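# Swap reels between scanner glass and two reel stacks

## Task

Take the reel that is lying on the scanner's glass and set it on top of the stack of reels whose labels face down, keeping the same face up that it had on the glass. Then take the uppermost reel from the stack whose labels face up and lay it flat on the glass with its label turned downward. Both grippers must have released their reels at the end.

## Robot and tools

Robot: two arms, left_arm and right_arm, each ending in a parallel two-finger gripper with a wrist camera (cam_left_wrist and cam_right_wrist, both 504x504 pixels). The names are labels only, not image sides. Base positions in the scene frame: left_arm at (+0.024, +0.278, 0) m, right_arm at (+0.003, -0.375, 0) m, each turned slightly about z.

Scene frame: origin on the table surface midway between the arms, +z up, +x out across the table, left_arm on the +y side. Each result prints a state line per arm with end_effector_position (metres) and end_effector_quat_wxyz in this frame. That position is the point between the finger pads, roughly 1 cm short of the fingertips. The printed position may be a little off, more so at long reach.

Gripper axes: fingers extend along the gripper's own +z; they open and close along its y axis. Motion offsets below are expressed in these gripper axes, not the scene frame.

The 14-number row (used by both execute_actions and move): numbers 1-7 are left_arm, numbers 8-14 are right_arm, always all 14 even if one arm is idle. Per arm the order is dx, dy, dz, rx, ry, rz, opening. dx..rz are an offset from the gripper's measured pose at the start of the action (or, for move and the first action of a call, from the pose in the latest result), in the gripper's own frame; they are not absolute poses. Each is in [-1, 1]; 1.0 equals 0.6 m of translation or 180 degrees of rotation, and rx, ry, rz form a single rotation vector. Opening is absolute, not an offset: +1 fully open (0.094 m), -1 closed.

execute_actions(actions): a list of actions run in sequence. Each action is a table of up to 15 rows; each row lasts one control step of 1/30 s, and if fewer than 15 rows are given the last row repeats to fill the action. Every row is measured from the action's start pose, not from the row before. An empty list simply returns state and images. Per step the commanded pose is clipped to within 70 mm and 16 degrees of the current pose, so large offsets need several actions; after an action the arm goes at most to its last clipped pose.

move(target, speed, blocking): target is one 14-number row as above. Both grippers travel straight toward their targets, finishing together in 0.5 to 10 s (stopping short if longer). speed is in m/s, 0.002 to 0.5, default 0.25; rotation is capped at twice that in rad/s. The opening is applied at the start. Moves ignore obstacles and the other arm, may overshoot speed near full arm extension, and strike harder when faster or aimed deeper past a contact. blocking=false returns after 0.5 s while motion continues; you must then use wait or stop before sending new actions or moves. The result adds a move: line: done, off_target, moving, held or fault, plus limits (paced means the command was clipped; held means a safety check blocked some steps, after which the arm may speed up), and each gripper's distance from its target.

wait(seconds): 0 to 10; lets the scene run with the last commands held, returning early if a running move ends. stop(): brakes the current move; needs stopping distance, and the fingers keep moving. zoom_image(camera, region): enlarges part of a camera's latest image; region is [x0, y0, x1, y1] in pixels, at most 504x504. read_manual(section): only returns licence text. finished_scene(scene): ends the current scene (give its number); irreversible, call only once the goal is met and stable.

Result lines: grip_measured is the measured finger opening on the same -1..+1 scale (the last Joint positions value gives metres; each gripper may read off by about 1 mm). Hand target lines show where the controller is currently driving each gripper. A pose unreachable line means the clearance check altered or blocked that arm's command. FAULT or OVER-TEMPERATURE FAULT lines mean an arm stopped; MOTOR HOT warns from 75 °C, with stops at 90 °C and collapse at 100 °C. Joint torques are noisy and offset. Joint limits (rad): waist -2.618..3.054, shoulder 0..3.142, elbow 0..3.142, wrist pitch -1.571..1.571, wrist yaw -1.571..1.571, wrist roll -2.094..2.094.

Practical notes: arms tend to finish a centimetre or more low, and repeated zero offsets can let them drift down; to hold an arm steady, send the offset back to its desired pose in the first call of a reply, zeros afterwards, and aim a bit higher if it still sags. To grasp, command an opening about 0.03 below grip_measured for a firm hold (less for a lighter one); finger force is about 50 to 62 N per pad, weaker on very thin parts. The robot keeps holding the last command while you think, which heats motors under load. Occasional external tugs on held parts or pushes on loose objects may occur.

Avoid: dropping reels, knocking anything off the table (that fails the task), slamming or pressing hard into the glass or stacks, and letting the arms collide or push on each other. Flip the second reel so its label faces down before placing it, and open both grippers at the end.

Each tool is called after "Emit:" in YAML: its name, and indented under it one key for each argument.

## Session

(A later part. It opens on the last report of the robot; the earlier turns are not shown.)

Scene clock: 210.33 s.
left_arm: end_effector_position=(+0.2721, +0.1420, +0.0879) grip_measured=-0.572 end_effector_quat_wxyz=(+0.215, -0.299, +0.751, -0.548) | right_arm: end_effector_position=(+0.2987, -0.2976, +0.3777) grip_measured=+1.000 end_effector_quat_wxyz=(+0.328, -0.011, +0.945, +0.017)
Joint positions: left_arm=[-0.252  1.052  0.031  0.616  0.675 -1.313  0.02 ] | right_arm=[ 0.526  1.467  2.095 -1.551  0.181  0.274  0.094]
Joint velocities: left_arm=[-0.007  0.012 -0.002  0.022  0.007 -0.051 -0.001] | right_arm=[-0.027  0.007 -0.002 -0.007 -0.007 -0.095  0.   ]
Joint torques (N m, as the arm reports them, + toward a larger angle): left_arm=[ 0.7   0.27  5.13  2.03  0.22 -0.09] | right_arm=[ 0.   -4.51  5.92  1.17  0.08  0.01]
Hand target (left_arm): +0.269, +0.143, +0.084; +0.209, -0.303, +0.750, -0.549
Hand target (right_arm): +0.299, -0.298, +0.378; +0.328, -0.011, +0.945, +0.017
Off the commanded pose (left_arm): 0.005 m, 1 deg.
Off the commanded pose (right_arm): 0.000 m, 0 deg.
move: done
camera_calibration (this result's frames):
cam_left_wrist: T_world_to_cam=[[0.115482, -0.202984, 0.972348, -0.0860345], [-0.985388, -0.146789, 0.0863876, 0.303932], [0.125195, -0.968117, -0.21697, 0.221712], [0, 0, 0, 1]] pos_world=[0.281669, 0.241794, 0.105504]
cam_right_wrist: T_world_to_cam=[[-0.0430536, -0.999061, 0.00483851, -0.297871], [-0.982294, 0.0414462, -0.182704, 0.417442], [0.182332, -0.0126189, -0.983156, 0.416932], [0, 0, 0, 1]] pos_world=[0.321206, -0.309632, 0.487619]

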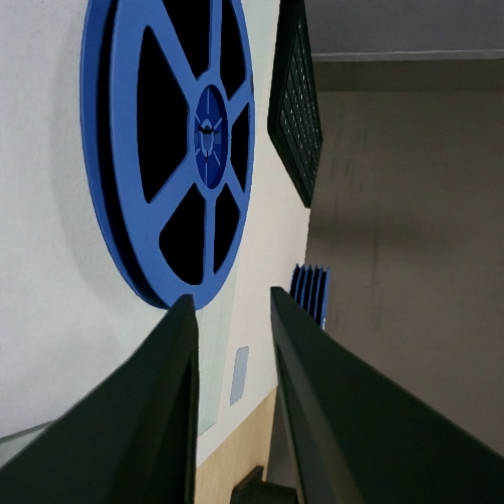

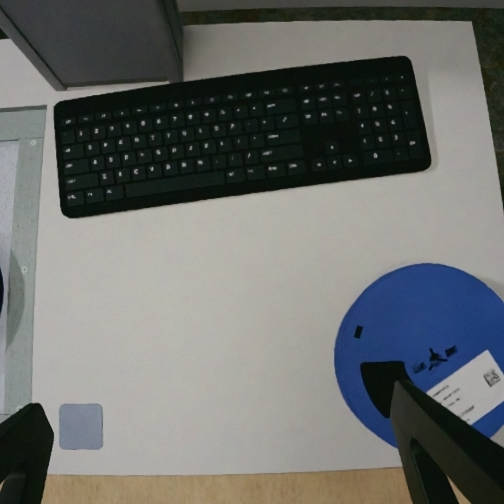

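Emit:
move:
  target: [0,0.06,0.02,0,0,0,-0.57,0,0,0,0,0,0,1]
  speed: 0.05

Emit:
move:
  target: [-0.012,-0.02,0.035,0,0,0,-0.57,0,0,0,0,0,0,1]
  speed: 0.02

Scene clock: 218.20 s.
left_arm: end_effector_position=(+0.2778, +0.1414, +0.0525) grip_measured=-0.572 end_effector_quat_wxyz=(+0.196, -0.299, +0.766, -0.535) | right_arm: end_effector_position=(+0.2987, -0.2976, +0.3777) grip_measured=+1.000 end_effector_quat_wxyz=(+0.328, -0.011, +0.945, +0.017)
Joint positions: left_arm=[-0.239  1.435  0.02   0.937  0.7   -1.27   0.02 ] | right_arm=[ 0.526  1.467  2.095 -1.551  0.181  0.274  0.094]
Joint velocities: left_arm=[-0.002  0.022  0.002  0.051  0.007 -0.022 -0.001] | right_arm=[ 0.002  0.002  0.007 -0.037  0.022 -0.066  0.   ]
Joint torques (N m, as the arm reports them, + toward a larger angle): left_arm=[ 0.73 -1.19  3.01  1.97  0.26  0.14] | right_arm=[ 0.08 -4.51  5.99  1.18  0.08  0.01]
Hand target (left_arm): +0.274, +0.142, +0.050; +0.194, -0.295, +0.767, -0.535
Hand target (right_arm): +0.299, -0.298, +0.378; +0.328, -0.011, +0.945, +0.017
Off the commanded pose (left_arm): 0.006 m, 3 deg.
Off the commanded pose (right_arm): 0.000 m, 0 deg.
joint sent to its limit (left arm) — the command would take joint 3 (elbow) past its lower limit, so that joint was sent only as far as its limit.
move: off_target (left_arm)
camera_calibration (this result's frames):
cam_left_wrist: T_world_to_cam=[[0.152387, -0.229139, 0.961392, -0.0583318], [-0.984005, -0.125989, 0.125943, 0.30712], [0.092266, -0.965206, -0.244672, 0.222975], [0, 0, 0, 1]] pos_world=[0.290523, 0.240545, 0.0719559]
cam_right_wrist: T_world_to_cam=[[-0.0430536, -0.999061, 0.00483851, -0.297871], [-0.982294, 0.0414462, -0.182704, 0.417442], [0.182332, -0.0126189, -0.983156, 0.416932], [0, 0, 0, 1]] pos_world=[0.321206, -0.309632, 0.487619]

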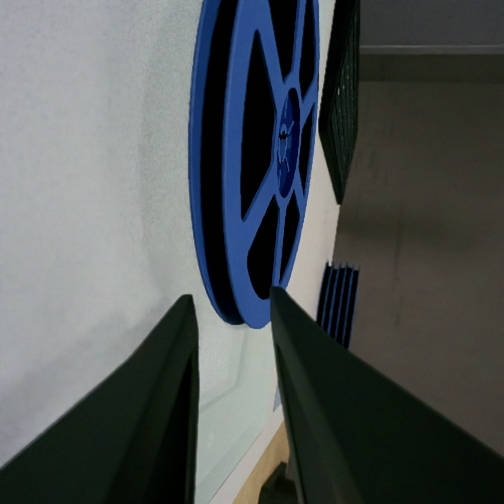

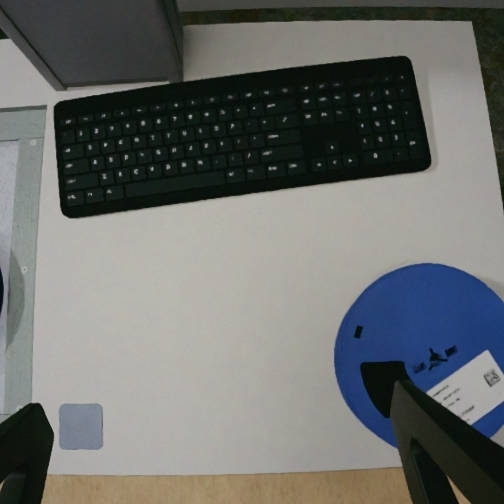

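Scene clock: 219.70 s.
left_arm: end_effector_position=(+0.2909, +0.1314, +0.0509) grip_measured=-0.572 end_effector_quat_wxyz=(+0.188, -0.303, +0.769, -0.530) | right_arm: end_effector_position=(+0.2987, -0.2976, +0.3777) grip_measured=+1.000 end_effector_quat_wxyz=(+0.328, -0.011, +0.945, +0.017)
Joint positions: left_arm=[-0.293  1.498  0.08   0.938  0.652 -1.299  0.02 ] | right_arm=[ 0.526  1.467  2.095 -1.551  0.181  0.274  0.094]
Joint velocities: left_arm=[ 0.002 -0.017 -0.012  0.007 -0.022  0.007  0.001] | right_arm=[-0.007  0.007 -0.007 -0.007  0.007 -0.007  0.   ]
Joint torques (N m, as the arm reports them, + toward a larger angle): left_arm=[-0.71 -1.8   6.87  1.96  0.05 -0.09] | right_arm=[ 0.04 -4.46  5.91  1.16  0.07  0.01]
Hand target (left_arm): +0.299, +0.129, +0.056; +0.196, -0.299, +0.766, -0.534
Hand target (right_arm): +0.299, -0.298, +0.378; +0.328, -0.011, +0.945, +0.017
Off the commanded pose (left_arm): 0.010 m, 1 deg.
Off the commanded pose (right_arm): 0.000 m, 0 deg.
move: done
camera_calibration (this result's frames):
cam_left_wrist: T_world_to_cam=[[0.171528, -0.233424, 0.957127, -0.0659282], [-0.981495, -0.124436, 0.145548, 0.316958], [0.0851265, -0.96438, -0.250448, 0.213998], [0, 0, 0, 1]] pos_world=[0.304184, 0.230427, 0.0705646]
cam_right_wrist: T_world_to_cam=[[-0.0430536, -0.999061, 0.00483851, -0.297871], [-0.982294, 0.0414462, -0.182704, 0.417442], [0.182332, -0.0126189, -0.983156, 0.416932], [0, 0, 0, 1]] pos_world=[0.321206, -0.309632, 0.487619]

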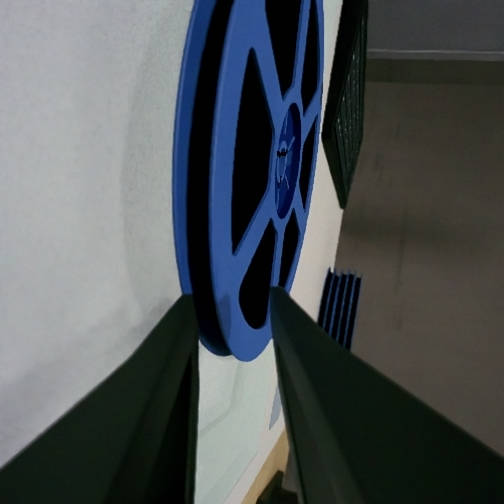

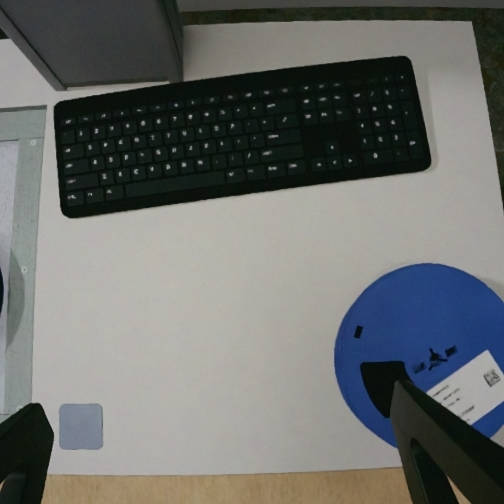

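Emit:
move:
  target: [0,-0.022,0.04,0,0,0,-0.57,0,0,0,0,0,0,1]
  speed: 0.02

Scene clock: 227.27 s.
left_arm: end_effector_position=(+0.3002, +0.1148, +0.0485) grip_measured=-0.572 end_effector_quat_wxyz=(+0.179, -0.307, +0.773, -0.525) | right_arm: end_effector_position=(+0.2987, -0.2976, +0.3777) grip_measured=+1.000 end_effector_quat_wxyz=(+0.328, -0.011, +0.945, +0.017)
Joint positions: left_arm=[-0.378  1.552  0.133  0.94   0.58  -1.342  0.02 ] | right_arm=[ 0.526  1.467  2.095 -1.551  0.181  0.274  0.094]
Joint velocities: left_arm=[-0.002  0.012  0.007  0.007  0.022 -0.022  0.   ] | right_arm=[-0.002 -0.002  0.017 -0.051 -0.022 -0.007  0.   ]
Joint torques (N m, as the arm reports them, + toward a larger angle): left_arm=[-0.64 -2.4   7.05  1.99  0.   -0.09] | right_arm=[ 0.01 -4.51  5.93  1.17  0.07  0.02]
Hand target (left_arm): +0.309, +0.112, +0.054; +0.188, -0.303, +0.770, -0.530
Hand target (right_arm): +0.299, -0.298, +0.378; +0.328, -0.011, +0.945, +0.017
Off the commanded pose (left_arm): 0.011 m, 1 deg.
Off the commanded pose (right_arm): 0.000 m, 0 deg.
move: off_target (left_arm)
camera_calibration (this result's frames):
cam_left_wrist: T_world_to_cam=[[0.191935, -0.2401, 0.951585, -0.0741705], [-0.978524, -0.121095, 0.166815, 0.32207], [0.0751796, -0.963166, -0.258185, 0.19979], [0, 0, 0, 1]] pos_world=[0.314369, 0.213624, 0.0684365]
cam_right_wrist: T_world_to_cam=[[-0.0430536, -0.999061, 0.00483851, -0.297871], [-0.982294, 0.0414462, -0.182704, 0.417442], [0.182332, -0.0126189, -0.983156, 0.416932], [0, 0, 0, 1]] pos_world=[0.321206, -0.309632, 0.487619]

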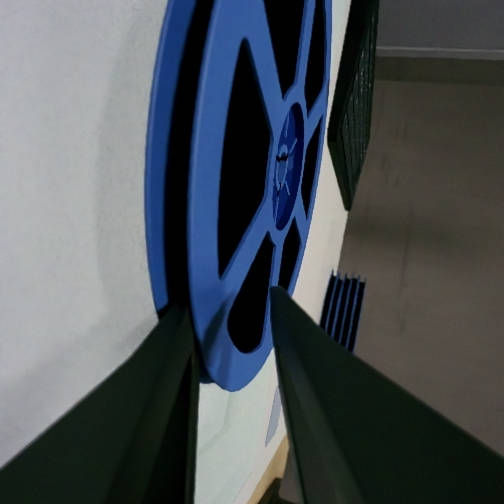

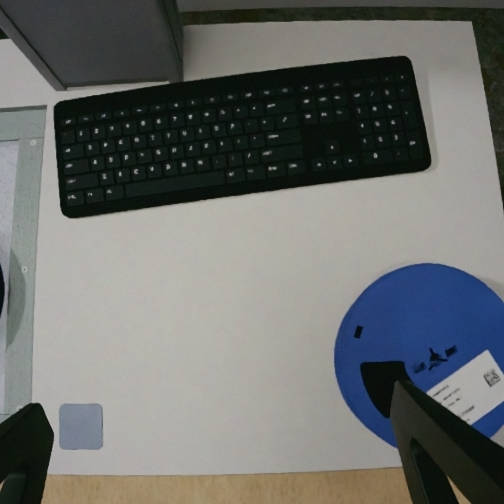

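Emit:
execute_actions:
  actions:
    - [[0,0.002,0.004,0,0,0,-0.68,0,0,0,0,0,0,1]]
    - [[0,0.006,0.006,0,0,0,-0.8,0,0,0,0,0,0,1]]
    - [[0,0.009,0.007,0,0,0,-0.9,0,0,0,0,0,0,1]]
    - [[0,0,0,0,0,0,-1,0,0,0,0,0,0,1]]
    - [[0,0,0,0,0,0,-1,0,0,0,0,0,0,1]]

Emit:
move:
  target: [0,-0.07,-0.02,0,0,0,-1,0,0,0,0,0,0,1]
  speed: 0.04

Scene clock: 239.33 s.
left_arm: end_effector_position=(+0.3104, +0.1124, +0.0573) grip_measured=-0.973 end_effector_quat_wxyz=(+0.209, -0.286, +0.760, -0.545) | right_arm: end_effector_position=(+0.2987, -0.2976, +0.3777) grip_measured=+1.000 end_effector_quat_wxyz=(+0.328, -0.011, +0.945, +0.017)
Joint positions: left_arm=[-0.378  1.644  0.133  1.12   0.58  -1.343  0.001] | right_arm=[ 0.526  1.467  2.095 -1.551  0.181  0.274  0.094]
Joint velocities: left_arm=[-0.012  0.002 -0.007 -0.007 -0.022 -0.007 -0.   ] | right_arm=[ 0.012 -0.002 -0.002 -0.022 -0.037  0.037  0.   ]
Joint torques (N m, as the arm reports them, + toward a larger angle): left_arm=[ 0.03 -3.75  3.91  1.74  0.06 -0.03] | right_arm=[ 0.01 -4.5   5.98  1.18  0.09  0.01]
Hand target (left_arm): +0.309, +0.113, +0.054; +0.204, -0.291, +0.762, -0.541
Hand target (right_arm): +0.299, -0.298, +0.378; +0.328, -0.011, +0.945, +0.017
Off the commanded pose (left_arm): 0.003 m, 1 deg.
Off the commanded pose (right_arm): 0.000 m, 0 deg.
camera_calibration (this result's frames):
cam_left_wrist: T_world_to_cam=[[0.110981, -0.220306, 0.969097, -0.063187], [-0.989189, -0.118543, 0.0863339, 0.337962], [0.0958598, -0.968201, -0.23108, 0.191542], [0, 0, 0, 1]] pos_world=[0.32296, 0.211594, 0.0763183]
cam_right_wrist: T_world_to_cam=[[-0.0430536, -0.999061, 0.00483851, -0.297871], [-0.982294, 0.0414462, -0.182704, 0.417442], [0.182332, -0.0126189, -0.983156, 0.416932], [0, 0, 0, 1]] pos_world=[0.321206, -0.309632, 0.487619]

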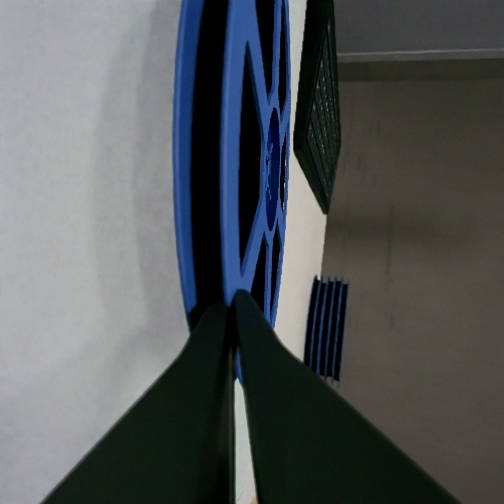

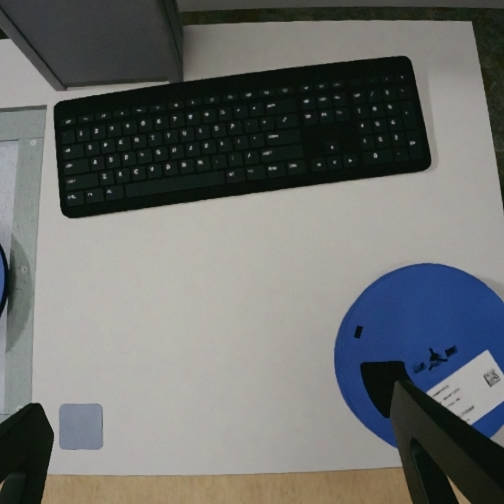

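Scene clock: 240.77 s.
left_arm: end_effector_position=(+0.3050, +0.1137, +0.0898) grip_measured=-0.985 end_effector_quat_wxyz=(+0.200, -0.293, +0.763, -0.540) | right_arm: end_effector_position=(+0.2987, -0.2976, +0.3777) grip_measured=+1.000 end_effector_quat_wxyz=(+0.328, -0.011, +0.945, +0.017)
Joint positions: left_arm=[-0.378  1.304  0.18   0.708  0.58  -1.346  0.001] | right_arm=[ 0.526  1.467  2.095 -1.551  0.181  0.274  0.094]
Joint velocities: left_arm=[ 0.002 -0.012 -0.007 -0.066 -0.081 -0.037 -0.   ] | right_arm=[-0.017  0.002  0.002 -0.037  0.007 -0.125  0.   ]
Joint torques (N m, as the arm reports them, + toward a larger angle): left_arm=[-0.65 -4.25  8.92  1.66  0.01 -0.05] | right_arm=[ 0.04 -4.46  5.99  1.18  0.07  0.01]
Hand target (left_arm): +0.310, +0.111, +0.102; +0.209, -0.286, +0.759, -0.546
Hand target (right_arm): +0.299, -0.298, +0.378; +0.328, -0.011, +0.945, +0.017
Off the commanded pose (left_arm): 0.013 m, 1 deg.
Off the commanded pose (right_arm): 0.000 m, 0 deg.
move: off_target (left_arm)
camera_calibration (this result's frames):
cam_left_wrist: T_world_to_cam=[[0.135762, -0.224258, 0.965027, -0.100484], [-0.986555, -0.120049, 0.110893, 0.327087], [0.0909816, -0.967107, -0.237541, 0.202788], [0, 0, 0, 1]] pos_world=[0.317881, 0.21285, 0.108868]
cam_right_wrist: T_world_to_cam=[[-0.0430536, -0.999061, 0.00483851, -0.297871], [-0.982294, 0.0414462, -0.182704, 0.417442], [0.182332, -0.0126189, -0.983156, 0.416932], [0, 0, 0, 1]] pos_world=[0.321206, -0.309632, 0.487619]

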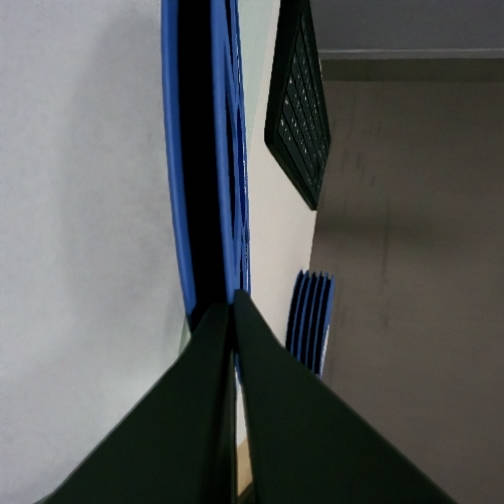

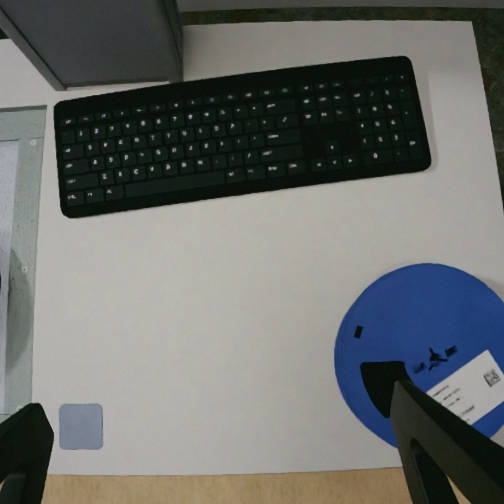

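Emit:
move:
  target: [0,-0.14,-0.05,0,0,0,-1,0,0,0,0,0,0,1]
  speed: 0.1

Emit:
move:
  target: [-0.273,0.12,-0.375,0,-0.392,-0.14,-1,0,0,0,0,0,0,1]
  speed: 0.12

Scene clock: 254.67 s.
left_arm: end_effector_position=(+0.2970, +0.1161, +0.1510) grip_measured=-0.986 end_effector_quat_wxyz=(+0.170, -0.316, +0.776, -0.518) | right_arm: end_effector_position=(+0.2987, -0.2976, +0.3777) grip_measured=+1.000 end_effector_quat_wxyz=(+0.328, -0.011, +0.945, +0.017)
Joint positions: left_arm=[-0.378  0.971  0.411  0.057  0.576 -1.348  0.001] | right_arm=[ 0.526  1.467  2.095 -1.551  0.181  0.274  0.094]
Joint velocities: left_arm=[-0.012  0.007 -0.022 -0.066 -0.022  0.022  0.   ] | right_arm=[-0.012 -0.022  0.007  0.037 -0.037 -0.007  0.   ]
Joint torques (N m, as the arm reports them, + toward a larger angle): left_arm=[-0.11 -3.7  11.33  2.1   0.13 -0.01] | right_arm=[ 0.04 -4.5   5.98  1.17  0.07  0.02]
Hand target (left_arm): +0.303, +0.114, +0.179; +0.200, -0.294, +0.763, -0.540
Hand target (right_arm): +0.299, -0.298, +0.378; +0.328, -0.011, +0.945, +0.017
Off the commanded pose (left_arm): 0.029 m, 5 deg.
Off the commanded pose (right_arm): 0.000 m, 0 deg.
move: off_target (left_arm)
camera_calibration (this result's frames):
cam_left_wrist: T_world_to_cam=[[0.220268, -0.242744, 0.944752, -0.177855], [-0.972718, -0.126965, 0.194166, 0.296847], [0.0728175, -0.961746, -0.264088, 0.229132], [0, 0, 0, 1]] pos_world=[0.311239, 0.214883, 0.170903]
cam_right_wrist: T_world_to_cam=[[-0.0430536, -0.999061, 0.00483851, -0.297871], [-0.982294, 0.0414462, -0.182704, 0.417442], [0.182332, -0.0126189, -0.983156, 0.416932], [0, 0, 0, 1]] pos_world=[0.321206, -0.309632, 0.487619]

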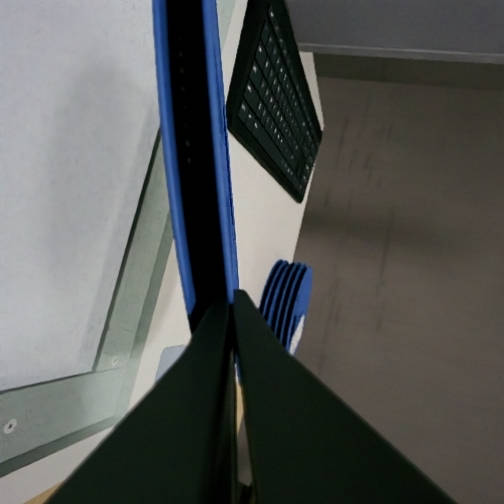

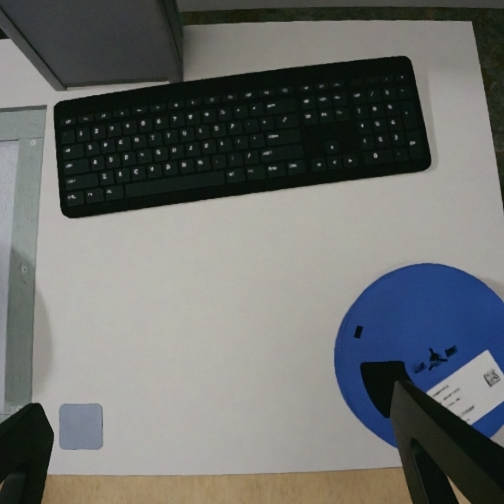

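Scene clock: 260.47 s.
left_arm: end_effector_position=(+0.2573, +0.3897, +0.1527) grip_measured=-0.986 end_effector_quat_wxyz=(-0.450, +0.711, -0.470, +0.269) | right_arm: end_effector_position=(+0.2987, -0.2976, +0.3777) grip_measured=+1.000 end_effector_quat_wxyz=(+0.328, -0.011, +0.945, +0.017)
Joint positions: left_arm=[ 0.28   0.481  0.336 -0.322 -0.016 -1.533  0.001] | right_arm=[ 0.526  1.467  2.095 -1.551  0.181  0.274  0.094]
Joint velocities: left_arm=[-0.007 -0.002  0.007  0.022 -0.022 -0.051  0.   ] | right_arm=[ 0.007 -0.017 -0.002 -0.066  0.007 -0.051  0.   ]
Joint torques (N m, as the arm reports them, + toward a larger angle): left_arm=[ 0.78  2.08  9.62  2.46 -0.22 -0.07] | right_arm=[ 0.05 -4.52  5.95  1.18  0.07  0.03]
Hand target (left_arm): +0.260, +0.399, +0.167; -0.474, +0.706, -0.451, +0.271
Hand target (right_arm): +0.299, -0.298, +0.378; +0.328, -0.011, +0.945, +0.017
Off the commanded pose (left_arm): 0.018 m, 3 deg.
Off the commanded pose (right_arm): 0.000 m, 0 deg.
move: off_target (left_arm)
camera_calibration (this result's frames):
cam_left_wrist: T_world_to_cam=[[0.380776, 0.0683521, 0.922138, -0.263336], [-0.156251, -0.978167, 0.137025, 0.422983], [0.91137, -0.19626, -0.361782, -0.00356235], [0, 0, 0, 1]] pos_world=[0.16961, 0.431048, 0.183584]
cam_right_wrist: T_world_to_cam=[[-0.0430536, -0.999061, 0.00483851, -0.297871], [-0.982294, 0.0414462, -0.182704, 0.417442], [0.182332, -0.0126189, -0.983156, 0.416932], [0, 0, 0, 1]] pos_world=[0.321206, -0.309632, 0.487619]

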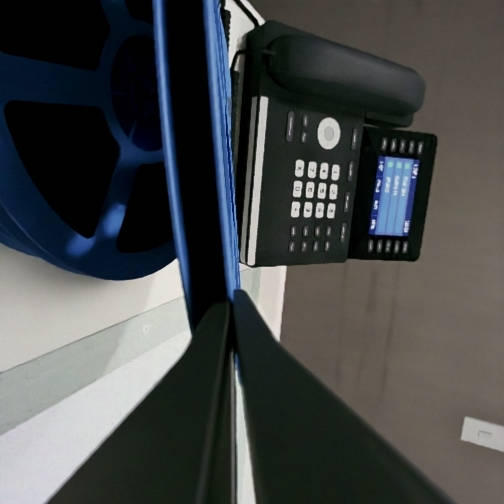

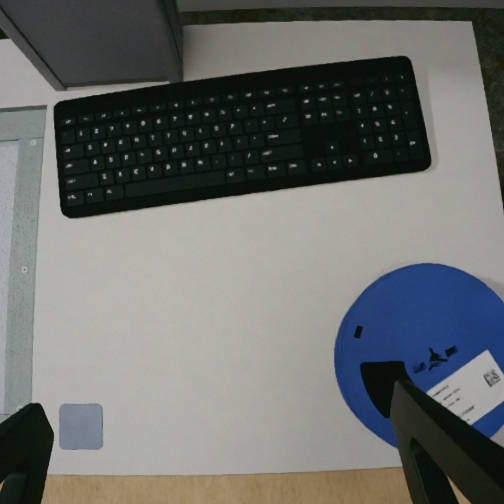

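Emit:
move:
  target: [-0.05,0.043,0.05,0.12,0,0,-1,0,0,0,0,0,0,1]
  speed: 0.06

Scene clock: 274.57 s.
left_arm: end_effector_position=(+0.2583, +0.4248, +0.1165) grip_measured=-0.987 end_effector_quat_wxyz=(-0.515, +0.661, -0.437, +0.328) | right_arm: end_effector_position=(+0.2987, -0.2976, +0.3777) grip_measured=+1.000 end_effector_quat_wxyz=(+0.328, -0.011, +0.945, +0.017)
Joint positions: left_arm=[ 0.621  0.628  0.012  0.341  0.34  -1.459  0.001] | right_arm=[ 0.526  1.467  2.095 -1.551  0.181  0.274  0.094]
Joint velocities: left_arm=[ 0.051  0.017 -0.012  0.081  0.081  0.037 -0.   ] | right_arm=[ 0.007  0.002 -0.002 -0.007 -0.007  0.022  0.   ]
Joint torques (N m, as the arm reports them, + toward a larger angle): left_arm=[0.69 1.77 7.47 2.3  0.11 0.13] | right_arm=[ 0.05 -4.49  6.    1.17  0.07  0.02]
Hand target (left_arm): +0.259, +0.426, +0.119; -0.523, +0.652, -0.442, +0.327
Hand target (right_arm): +0.299, -0.298, +0.378; +0.328, -0.011, +0.945, +0.017
Off the commanded pose (left_arm): 0.001 m, 10 deg.
Off the commanded pose (right_arm): 0.000 m, 0 deg.
joint sent to its limit (left arm) — the command would take joint 3 (elbow) past its lower limit, so that joint was sent only as far as its limit.
move: off_target (left_arm)
camera_calibration (this result's frames):
cam_left_wrist: T_world_to_cam=[[0.190071, 0.00148793, 0.981769, -0.162047], [-0.193064, -0.980416, 0.0388632, 0.484354], [0.9626, -0.196931, -0.186061, -0.0440578], [0, 0, 0, 1]] pos_world=[0.166722, 0.466433, 0.132071]
cam_right_wrist: T_world_to_cam=[[-0.0430536, -0.999061, 0.00483851, -0.297871], [-0.982294, 0.0414462, -0.182704, 0.417442], [0.182332, -0.0126189, -0.983156, 0.416932], [0, 0, 0, 1]] pos_world=[0.321206, -0.309632, 0.487619]

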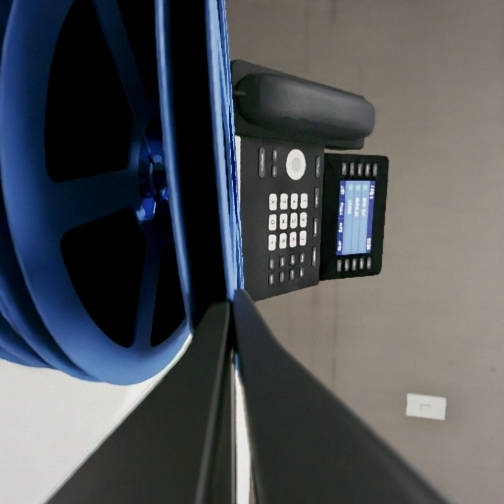

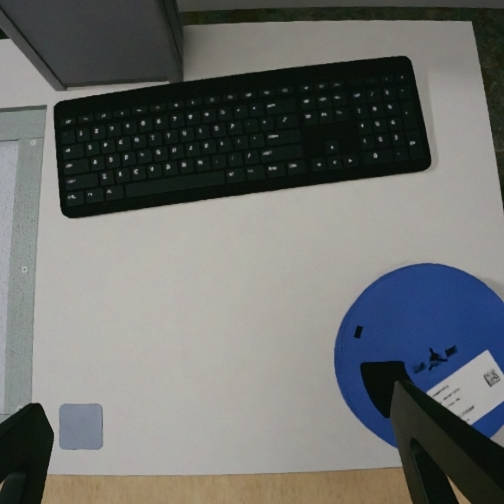

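Emit:
move:
  target: [0,0.028,0.016,0,0,0,-1,0,0,0,0,0,0,1]
  speed: 0.02

Emit:
move:
  target: [0,0,0,0,0,0,-0.75,0,0,0,0,0,0,1]

Emit:
move:
  target: [0,0.005,-0.07,0,0,0,-0.7,0,0,0,0,0,0,1]
  speed: 0.04

Scene clock: 287.40 s.
left_arm: end_effector_position=(+0.2635, +0.4297, +0.1073) grip_measured=-0.987 end_effector_quat_wxyz=(-0.505, +0.667, -0.440, +0.326) | right_arm: end_effector_position=(+0.2987, -0.2976, +0.3777) grip_measured=+1.000 end_effector_quat_wxyz=(+0.328, -0.011, +0.945, +0.017)
Joint positions: left_arm=[ 0.623  0.775  0.012  0.463  0.344 -1.456  0.001] | right_arm=[ 0.526  1.467  2.095 -1.551  0.181  0.274  0.094]
Joint velocities: left_arm=[-0.002  0.012 -0.017 -0.022 -0.007  0.007 -0.001] | right_arm=[-0.012 -0.007 -0.012 -0.081 -0.081 -0.007  0.   ]
Joint torques (N m, as the arm reports them, + toward a larger angle): left_arm=[-0.36  1.72  7.08  1.84 -0.01  0.13] | right_arm=[ 0.07 -4.52  6.    1.18  0.07  0.02]
Hand target (left_arm): +0.263, +0.428, +0.099; -0.495, +0.672, -0.448, +0.320
Hand target (right_arm): +0.299, -0.298, +0.378; +0.328, -0.011, +0.945, +0.017
Off the commanded pose (left_arm): 0.010 m, 1 deg.
Off the commanded pose (right_arm): 0.000 m, 0 deg.
joint sent to its limit (left arm) — the command would take joint 3 (elbow) past its lower limit, so that joint was sent only as far as its limit.
move: done
camera_calibration (this result's frames):
cam_left_wrist: T_world_to_cam=[[0.207164, 0.0159723, 0.978176, -0.164387], [-0.194626, -0.979208, 0.0572082, 0.488498], [0.958751, -0.20223, -0.199748, -0.0450281], [0, 0, 0, 1]] pos_world=[0.1723, 0.471861, 0.123859]
cam_right_wrist: T_world_to_cam=[[-0.0430536, -0.999061, 0.00483851, -0.297871], [-0.982294, 0.0414462, -0.182704, 0.417442], [0.182332, -0.0126189, -0.983156, 0.416932], [0, 0, 0, 1]] pos_world=[0.321206, -0.309632, 0.487619]

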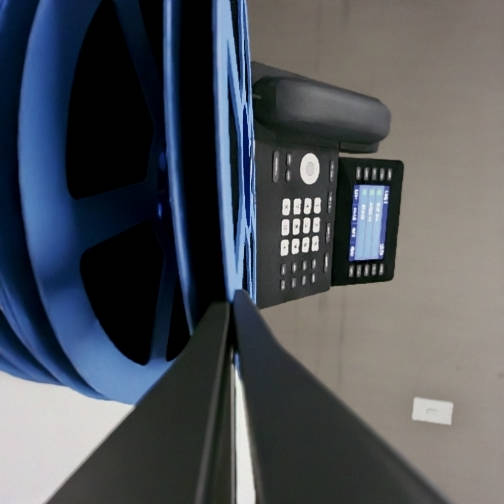

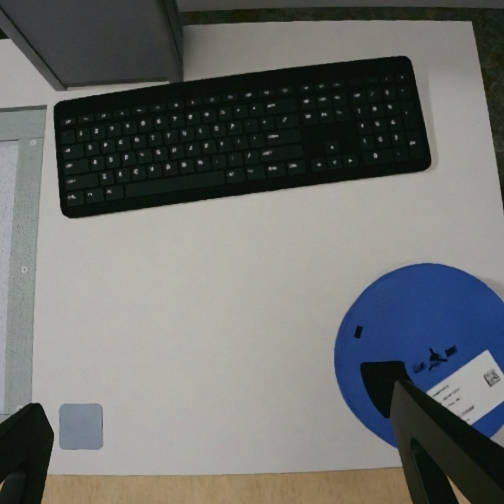

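Scene clock: 287.90 s.
left_arm: end_effector_position=(+0.2633, +0.4296, +0.1065) grip_measured=-0.752 end_effector_quat_wxyz=(-0.504, +0.668, -0.440, +0.325) | right_arm: end_effector_position=(+0.2987, -0.2976, +0.3777) grip_measured=+1.000 end_effector_quat_wxyz=(+0.328, -0.011, +0.945, +0.017)
Joint positions: left_arm=[ 0.623  0.775  0.012  0.46   0.344 -1.456  0.012] | right_arm=[ 0.526  1.467  2.095 -1.551  0.181  0.274  0.094]
Joint velocities: left_arm=[-0.012  0.007  0.002 -0.037  0.007 -0.037 -0.001] | right_arm=[ 0.002 -0.002  0.002 -0.051 -0.037 -0.007  0.   ]
Joint torques (N m, as the arm reports them, + toward a larger angle): left_arm=[ 0.04  0.44  7.67  2.03  0.02 -0.03] | right_arm=[ 0.01 -4.52  5.93  1.18  0.07  0.03]
Hand target (left_arm): +0.264, +0.430, +0.107; -0.505, +0.667, -0.440, +0.326
Hand target (right_arm): +0.299, -0.298, +0.378; +0.328, -0.011, +0.945, +0.017
Off the commanded pose (left_arm): 0.001 m, 0 deg.
Off the commanded pose (right_arm): 0.000 m, 0 deg.
move: done
camera_calibration (this result's frames):
cam_left_wrist: T_world_to_cam=[[0.209565, 0.018319, 0.977623, -0.165158], [-0.194482, -0.979067, 0.0600356, 0.487962], [0.958258, -0.202712, -0.201615, -0.0445307], [0, 0, 0, 1]] pos_world=[0.172183, 0.471747, 0.123189]
cam_right_wrist: T_world_to_cam=[[-0.0430536, -0.999061, 0.00483851, -0.297871], [-0.982294, 0.0414462, -0.182704, 0.417442], [0.182332, -0.0126189, -0.983156, 0.416932], [0, 0, 0, 1]] pos_world=[0.321206, -0.309632, 0.487619]

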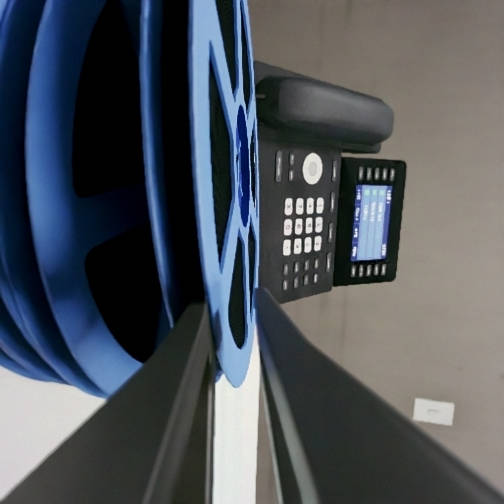

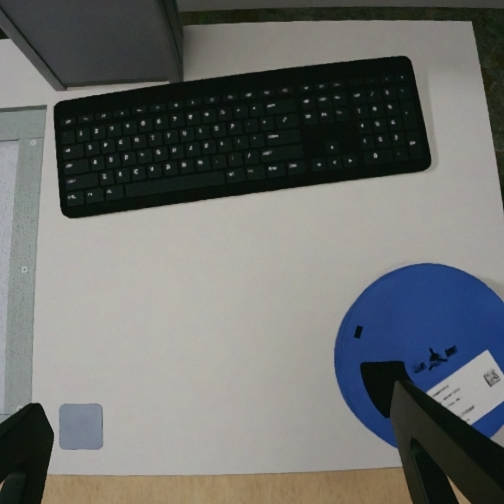

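Scene clock: 289.83 s.
left_arm: end_effector_position=(+0.2266, +0.4125, +0.1079) grip_measured=-0.702 end_effector_quat_wxyz=(-0.495, +0.677, -0.436, +0.327) | right_arm: end_effector_position=(+0.2987, -0.2976, +0.3777) grip_measured=+1.000 end_effector_quat_wxyz=(+0.328, -0.011, +0.945, +0.017)
Joint positions: left_arm=[ 0.784  0.223  0.012 -0.133  0.493 -1.414  0.014] | right_arm=[ 0.526  1.467  2.095 -1.551  0.181  0.274  0.094]
Joint velocities: left_arm=[ 0.002  0.007 -0.002 -0.022  0.051  0.081 -0.001] | right_arm=[-0.012 -0.002 -0.012 -0.022  0.037 -0.051  0.   ]
Joint torques (N m, as the arm reports them, + toward a larger angle): left_arm=[0.69 0.64 9.71 1.78 0.16 0.12] | right_arm=[ 0.07 -4.55  5.97  1.18  0.08  0.02]
Hand target (left_arm): +0.226, +0.412, +0.115; -0.504, +0.668, -0.440, +0.326
Hand target (right_arm): +0.299, -0.298, +0.378; +0.328, -0.011, +0.945, +0.017
Off the commanded pose (left_arm): 0.008 m, 2 deg.
Off the commanded pose (right_arm): 0.000 m, 0 deg.
move: done
camera_calibration (this result's frames):
cam_left_wrist: T_world_to_cam=[[0.216764, 0.04451, 0.975209, -0.170617], [-0.186731, -0.978625, 0.0861714, 0.459258], [0.958199, -0.200781, -0.203819, -0.0130949], [0, 0, 0, 1]] pos_world=[0.135289, 0.454406, 0.124143]
cam_right_wrist: T_world_to_cam=[[-0.0430536, -0.999061, 0.00483851, -0.297871], [-0.982294, 0.0414462, -0.182704, 0.417442], [0.182332, -0.0126189, -0.983156, 0.416932], [0, 0, 0, 1]] pos_world=[0.321206, -0.309632, 0.487619]

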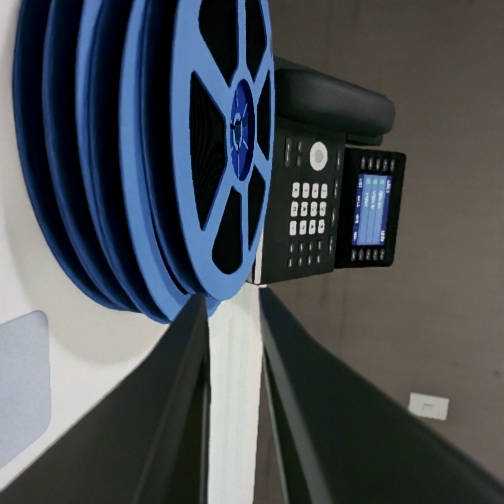

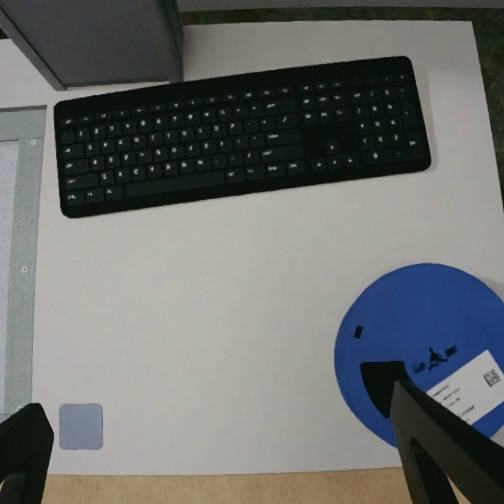

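Emit:
move:
  target: [0,-0.25,0,-0.2,0,0,1,0,0,0,0,0,0,1]

Scene clock: 300.40 s.
left_arm: end_effector_position=(+0.2651, +0.4299, +0.2464) grip_measured=+1.000 end_effector_quat_wxyz=(-0.261, +0.799, -0.512, +0.180) | right_arm: end_effector_position=(+0.2987, -0.2976, +0.3777) grip_measured=+1.000 end_effector_quat_wxyz=(+0.328, -0.011, +0.945, +0.017)
Joint positions: left_arm=[ 0.503  1.114  1.239 -1.067  0.154 -1.398  0.094] | right_arm=[ 0.526  1.467  2.095 -1.551  0.181  0.274  0.094]
Joint velocities: left_arm=[-0.002  0.002 -0.002  0.022 -0.007 -0.037  0.   ] | right_arm=[-0.002 -0.012 -0.027  0.037 -0.051  0.022  0.   ]
Joint torques (N m, as the arm reports them, + toward a larger angle): left_arm=[-0.66 -1.16 10.34  1.28 -0.09 -0.1 ] | right_arm=[ 0.   -4.47  5.96  1.19  0.07  0.01]
Hand target (left_arm): +0.266, +0.430, +0.252; -0.261, +0.800, -0.511, +0.176
Hand target (right_arm): +0.299, -0.298, +0.378; +0.328, -0.011, +0.945, +0.017
Off the commanded pose (left_arm): 0.005 m, 1 deg.
Off the commanded pose (right_arm): 0.000 m, 0 deg.
move: done
camera_calibration (this result's frames):
cam_left_wrist: T_world_to_cam=[[0.697409, 0.266508, 0.665278, -0.46128], [-0.0460835, -0.909689, 0.412726, 0.324106], [0.715191, -0.318497, -0.622143, 0.199879], [0, 0, 0, 1]] pos_world=[0.193685, 0.481431, 0.297466]
cam_right_wrist: T_world_to_cam=[[-0.0430536, -0.999061, 0.00483851, -0.297871], [-0.982294, 0.0414462, -0.182704, 0.417442], [0.182332, -0.0126189, -0.983156, 0.416932], [0, 0, 0, 1]] pos_world=[0.321206, -0.309632, 0.487619]

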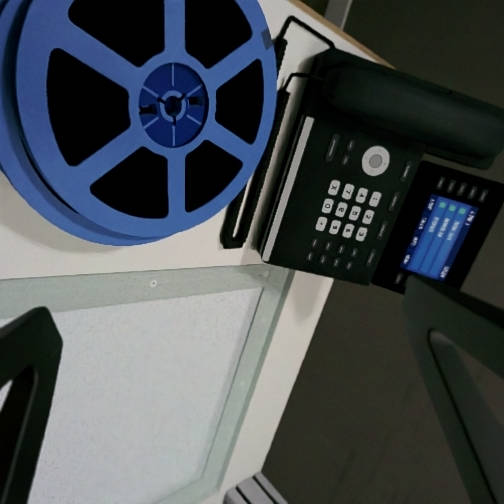

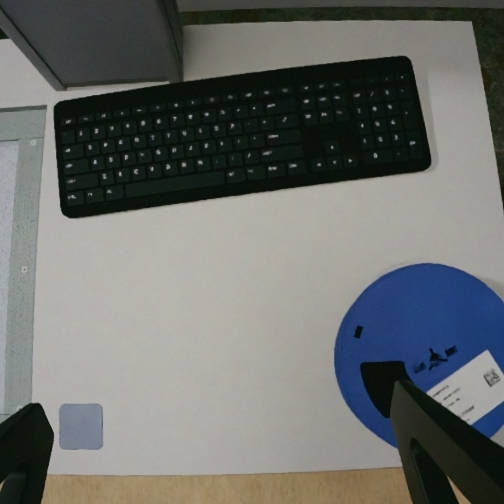

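Emit:
move:
  target: [0,0,0,0,0,0,1,0.34,-0.125,0.212,0.083,-0.362,0.633,-0.57]
  speed: 0.35

Scene clock: 330.23 s.
left_arm: end_effector_position=(+0.2648, +0.4297, +0.2461) grip_measured=+1.000 end_effector_quat_wxyz=(-0.260, +0.799, -0.512, +0.180) | right_arm: end_effector_position=(+0.2222, -0.3682, +0.1564) grip_measured=-0.569 end_effector_quat_wxyz=(+0.597, +0.646, +0.292, +0.375)
Joint positions: left_arm=[ 0.503  1.114  1.239 -1.069  0.154 -1.398  0.094] | right_arm=[1.141 0.864 0.059 0.412 1.556 2.1   0.02 ]
Joint velocities: left_arm=[ 0.002 -0.002  0.007 -0.081  0.007 -0.022  0.   ] | right_arm=[-0.002  0.007  0.002  0.037  0.007  0.007 -0.001]
Joint torques (N m, as the arm reports them, + toward a larger angle): left_arm=[ 0.02 -1.93  7.4   1.46  0.03 -0.02] | right_arm=[0.44 2.26 5.56 1.05 0.35 0.03]
Hand target (left_arm): +0.265, +0.430, +0.246; -0.261, +0.799, -0.512, +0.180
Hand target (right_arm): +0.219, -0.371, +0.150; +0.608, +0.640, +0.301, +0.361
Off the commanded pose (left_arm): 0.000 m, 0 deg.
Off the commanded pose (right_arm): 0.007 m, 29 deg; orientation clipped at the last step of the last action.
joint sent to its limit (right arm) — the command would take joint 5 (wrist yaw) past its upper limit and joint 6 (wrist roll) past its upper limit, so those joints were sent only as far as their limits.
move: off_target (right_arm); limits=paced
camera_calibration (this result's frames):
cam_left_wrist: T_world_to_cam=[[0.698279, 0.267118, 0.66412, -0.461107], [-0.0453017, -0.909417, 0.413412, 0.323579], [0.714391, -0.318762, -0.622925, 0.200412], [0, 0, 0, 1]] pos_world=[0.193467, 0.481322, 0.297301]
cam_right_wrist: T_world_to_cam=[[0.0341297, 0.186666, -0.98183, 0.203085], [0.0942644, 0.977422, 0.189105, 0.352034], [0.994962, -0.0990058, 0.0157632, -0.156212], [0, 0, 0, 1]] pos_world=[0.115309, -0.397461, 0.135286]

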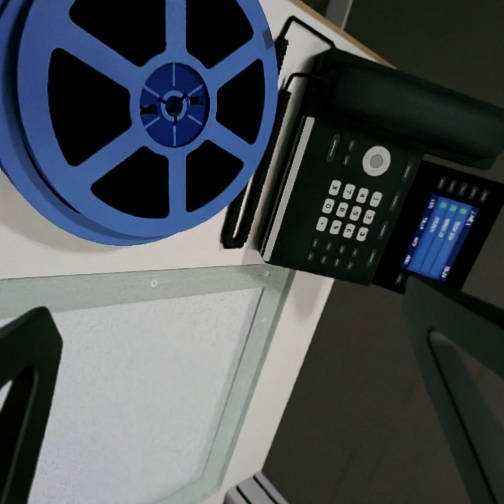

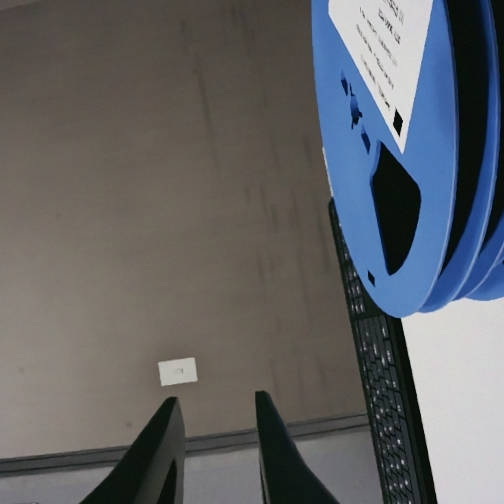

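Emit:
move:
  target: [0,0,0,0,0,0,1,-0.29,0.38,0.09,0,-0.35,-0.3,-0.57]
  speed: 0.3

Scene clock: 367.30 s.
left_arm: end_effector_position=(+0.2648, +0.4297, +0.2461) grip_measured=+1.000 end_effector_quat_wxyz=(-0.260, +0.799, -0.512, +0.180) | right_arm: end_effector_position=(+0.1518, -0.5649, +0.3669) grip_measured=-0.569 end_effector_quat_wxyz=(+0.760, +0.554, +0.218, -0.261)
Joint positions: left_arm=[ 0.503  1.114  1.239 -1.069  0.154 -1.398  0.094] | right_arm=[ 0.023  0.943  0.393  1.563  1.221 -0.119  0.02 ]
Joint velocities: left_arm=[ 0.007 -0.022 -0.012  0.007 -0.007  0.022  0.   ] | right_arm=[-0.002 -0.007 -0.012 -0.022 -0.007 -0.007 -0.   ]
Joint torques (N m, as the arm reports them, + toward a larger angle): left_arm=[ 0.02 -1.92  7.39  1.44  0.03 -0.03] | right_arm=[-0.53  1.07  5.6   0.5  -0.59 -0.08]
Hand target (left_arm): +0.265, +0.430, +0.246; -0.260, +0.799, -0.512, +0.180
Hand target (right_arm): +0.156, -0.566, +0.363; +0.760, +0.543, +0.230, -0.273
Off the commanded pose (left_arm): 0.000 m, 0 deg.
Off the commanded pose (right_arm): 0.010 m, 5 deg.
joint sent to its limit (right arm) — the command would take joint 4 (wrist pitch) past its upper limit, so that joint was sent only as far as its limit.
move: off_target (right_arm); limits=paced
camera_calibration (this result's frames):
cam_left_wrist: T_world_to_cam=[[0.698279, 0.267118, 0.66412, -0.461107], [-0.0453017, -0.909417, 0.413412, 0.323579], [0.714391, -0.318762, -0.622925, 0.200412], [0, 0, 0, 1]] pos_world=[0.193467, 0.481322, 0.297301]
cam_right_wrist: T_world_to_cam=[[-0.608319, -0.188786, -0.770913, 0.256947], [0.702895, 0.322976, -0.633739, 0.350942], [0.368627, -0.927387, -0.0637759, -0.452674], [0, 0, 0, 1]] pos_world=[0.0764983, -0.484642, 0.39162]

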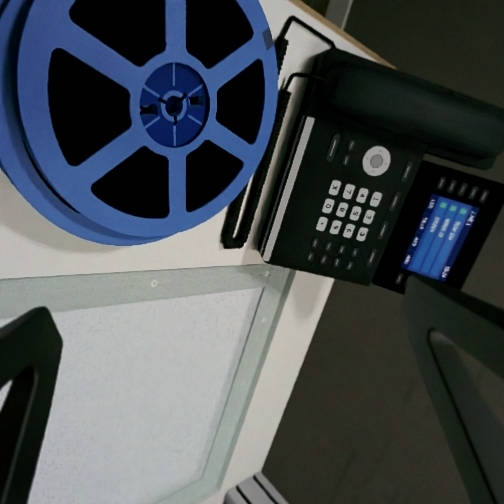

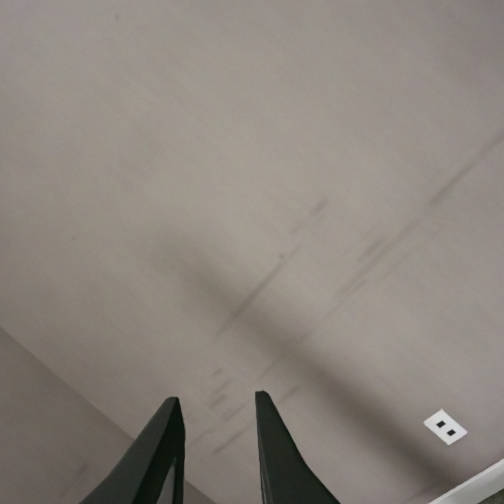

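Emit:
move:
  target: [0.923,0.498,-0.17,0.168,0.446,0.291,-0.57,-0.013,-0.073,0.158,0.118,-0.139,-0.055,-0.57]
  speed: 0.25

Scene clock: 391.87 s.
left_arm: end_effector_position=(+0.2222, -0.1874, +0.1345) grip_measured=-0.568 end_effector_quat_wxyz=(+0.101, -0.149, +0.783, -0.596) | right_arm: end_effector_position=(+0.1207, -0.6611, +0.3643) grip_measured=-0.569 end_effector_quat_wxyz=(+0.651, +0.618, +0.100, -0.429)
Joint positions: left_arm=[-1.297  1.814  0.817  0.723  0.066 -1.573  0.02 ] | right_arm=[-0.429  1.321  0.655  1.568  1.292 -0.056  0.02 ]
Joint velocities: left_arm=[ 0.007  0.007  0.007 -0.037 -0.037 -0.007 -0.001] | right_arm=[-0.002 -0.007  0.007 -0.007 -0.022 -0.007 -0.   ]
Joint torques (N m, as the arm reports them, + toward a larger angle): left_arm=[-0.45 -7.47  9.57  2.19  0.07  0.13] | right_arm=[-0.53 -2.45  9.62  0.58 -0.4  -0.01]
Hand target (left_arm): +0.220, -0.196, +0.147; +0.102, -0.135, +0.774, -0.610
Hand target (right_arm): +0.122, -0.665, +0.369; +0.652, +0.618, +0.093, -0.430
Off the commanded pose (left_arm): 0.029 m, 4 deg.
Off the commanded pose (right_arm): 0.005 m, 9 deg.
joint sent to its limit (right arm) — the command would take joint 4 (wrist pitch) past its upper limit, so that joint was sent only as far as its limit.
move: off_target (left_arm, right_arm)
camera_calibration (this result's frames):
cam_left_wrist: T_world_to_cam=[[0.0303388, -0.190239, 0.981269, -0.172324], [-0.966354, 0.245284, 0.0774309, 0.272791], [-0.25542, -0.950602, -0.176396, 0.00156059], [0, 0, 0, 1]] pos_world=[0.26924, -0.0982106, 0.148249]
cam_right_wrist: T_world_to_cam=[[-0.628191, 0.176492, -0.757778, 0.456894], [0.771827, 0.0183332, -0.635568, 0.193165], [-0.09828, -0.984131, -0.147738, -0.481157], [0, 0, 0, 1]] pos_world=[0.0906388, -0.557701, 0.397908]

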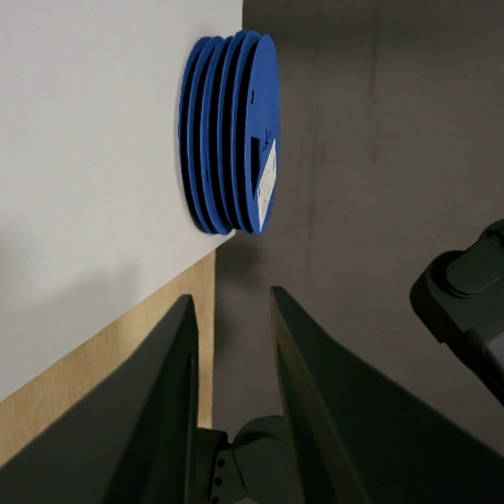

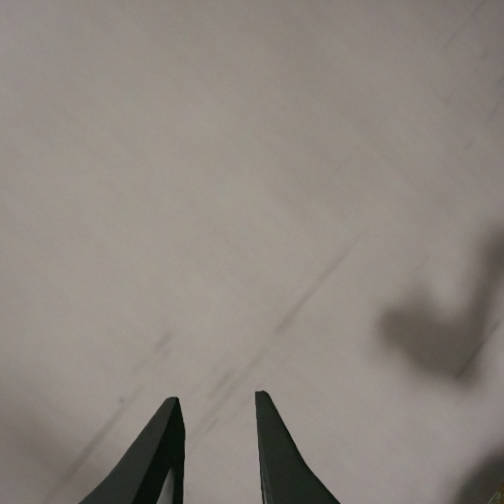

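Emit:
move:
  target: [0.06,-0.033,0.287,0,0,0,-0.57,0,0,0,0,0,0,-0.57]
  speed: 0.12

Scene clock: 404.13 s.
left_arm: end_effector_position=(+0.2520, -0.3547, +0.1004) grip_measured=-0.568 end_effector_quat_wxyz=(+0.099, -0.146, +0.786, -0.592) | right_arm: end_effector_position=(+0.1204, -0.6610, +0.3639) grip_measured=-0.569 end_effector_quat_wxyz=(+0.650, +0.619, +0.099, -0.429)
Joint positions: left_arm=[-1.378  2.405  1.641  0.482 -0.005 -1.59   0.02 ] | right_arm=[-0.429  1.321  0.655  1.568  1.294 -0.056  0.02 ]
Joint velocities: left_arm=[-0.012  0.007  0.002  0.007 -0.007  0.051  0.   ] | right_arm=[-0.012  0.017 -0.007  0.007 -0.022 -0.051  0.   ]
Joint torques (N m, as the arm reports them, + toward a larger angle): left_arm=[ -0.57 -13.51  10.57   1.86  -0.14  -0.09] | right_arm=[ 0.07 -4.06  7.17  0.54 -0.41  0.01]
Hand target (left_arm): +0.251, -0.359, +0.109; +0.101, -0.149, +0.783, -0.596
Hand target (right_arm): +0.121, -0.661, +0.364; +0.651, +0.618, +0.100, -0.429
Off the commanded pose (left_arm): 0.010 m, 1 deg.
Off the commanded pose (right_arm): 0.000 m, 0 deg.
move: done
camera_calibration (this result's frames):
cam_left_wrist: T_world_to_cam=[[0.029701, -0.19957, 0.979433, -0.174581], [-0.964434, 0.251755, 0.0805438, 0.346809], [-0.262651, -0.946991, -0.184994, -0.151824], [0, 0, 0, 1]] pos_world=[0.299782, -0.265928, 0.11497]
cam_right_wrist: T_world_to_cam=[[-0.627172, 0.178507, -0.75815, 0.457832], [0.772496, 0.0181818, -0.634759, 0.192697], [-0.0995242, -0.983771, -0.149299, -0.480228], [0, 0, 0, 1]] pos_world=[0.0904874, -0.557664, 0.397723]

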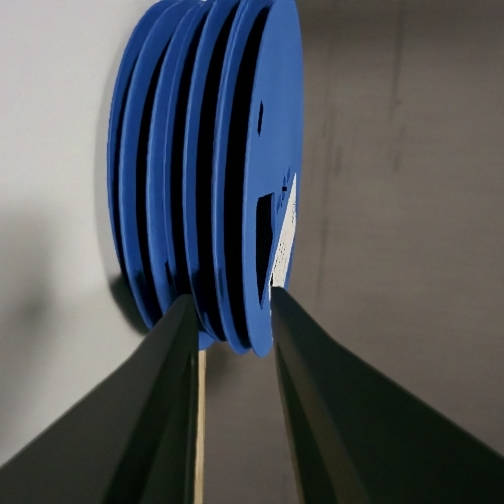

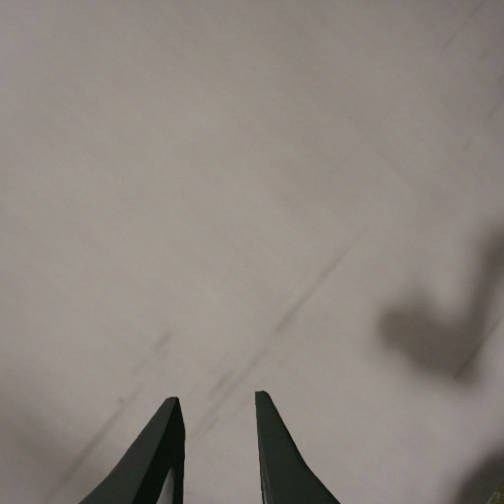

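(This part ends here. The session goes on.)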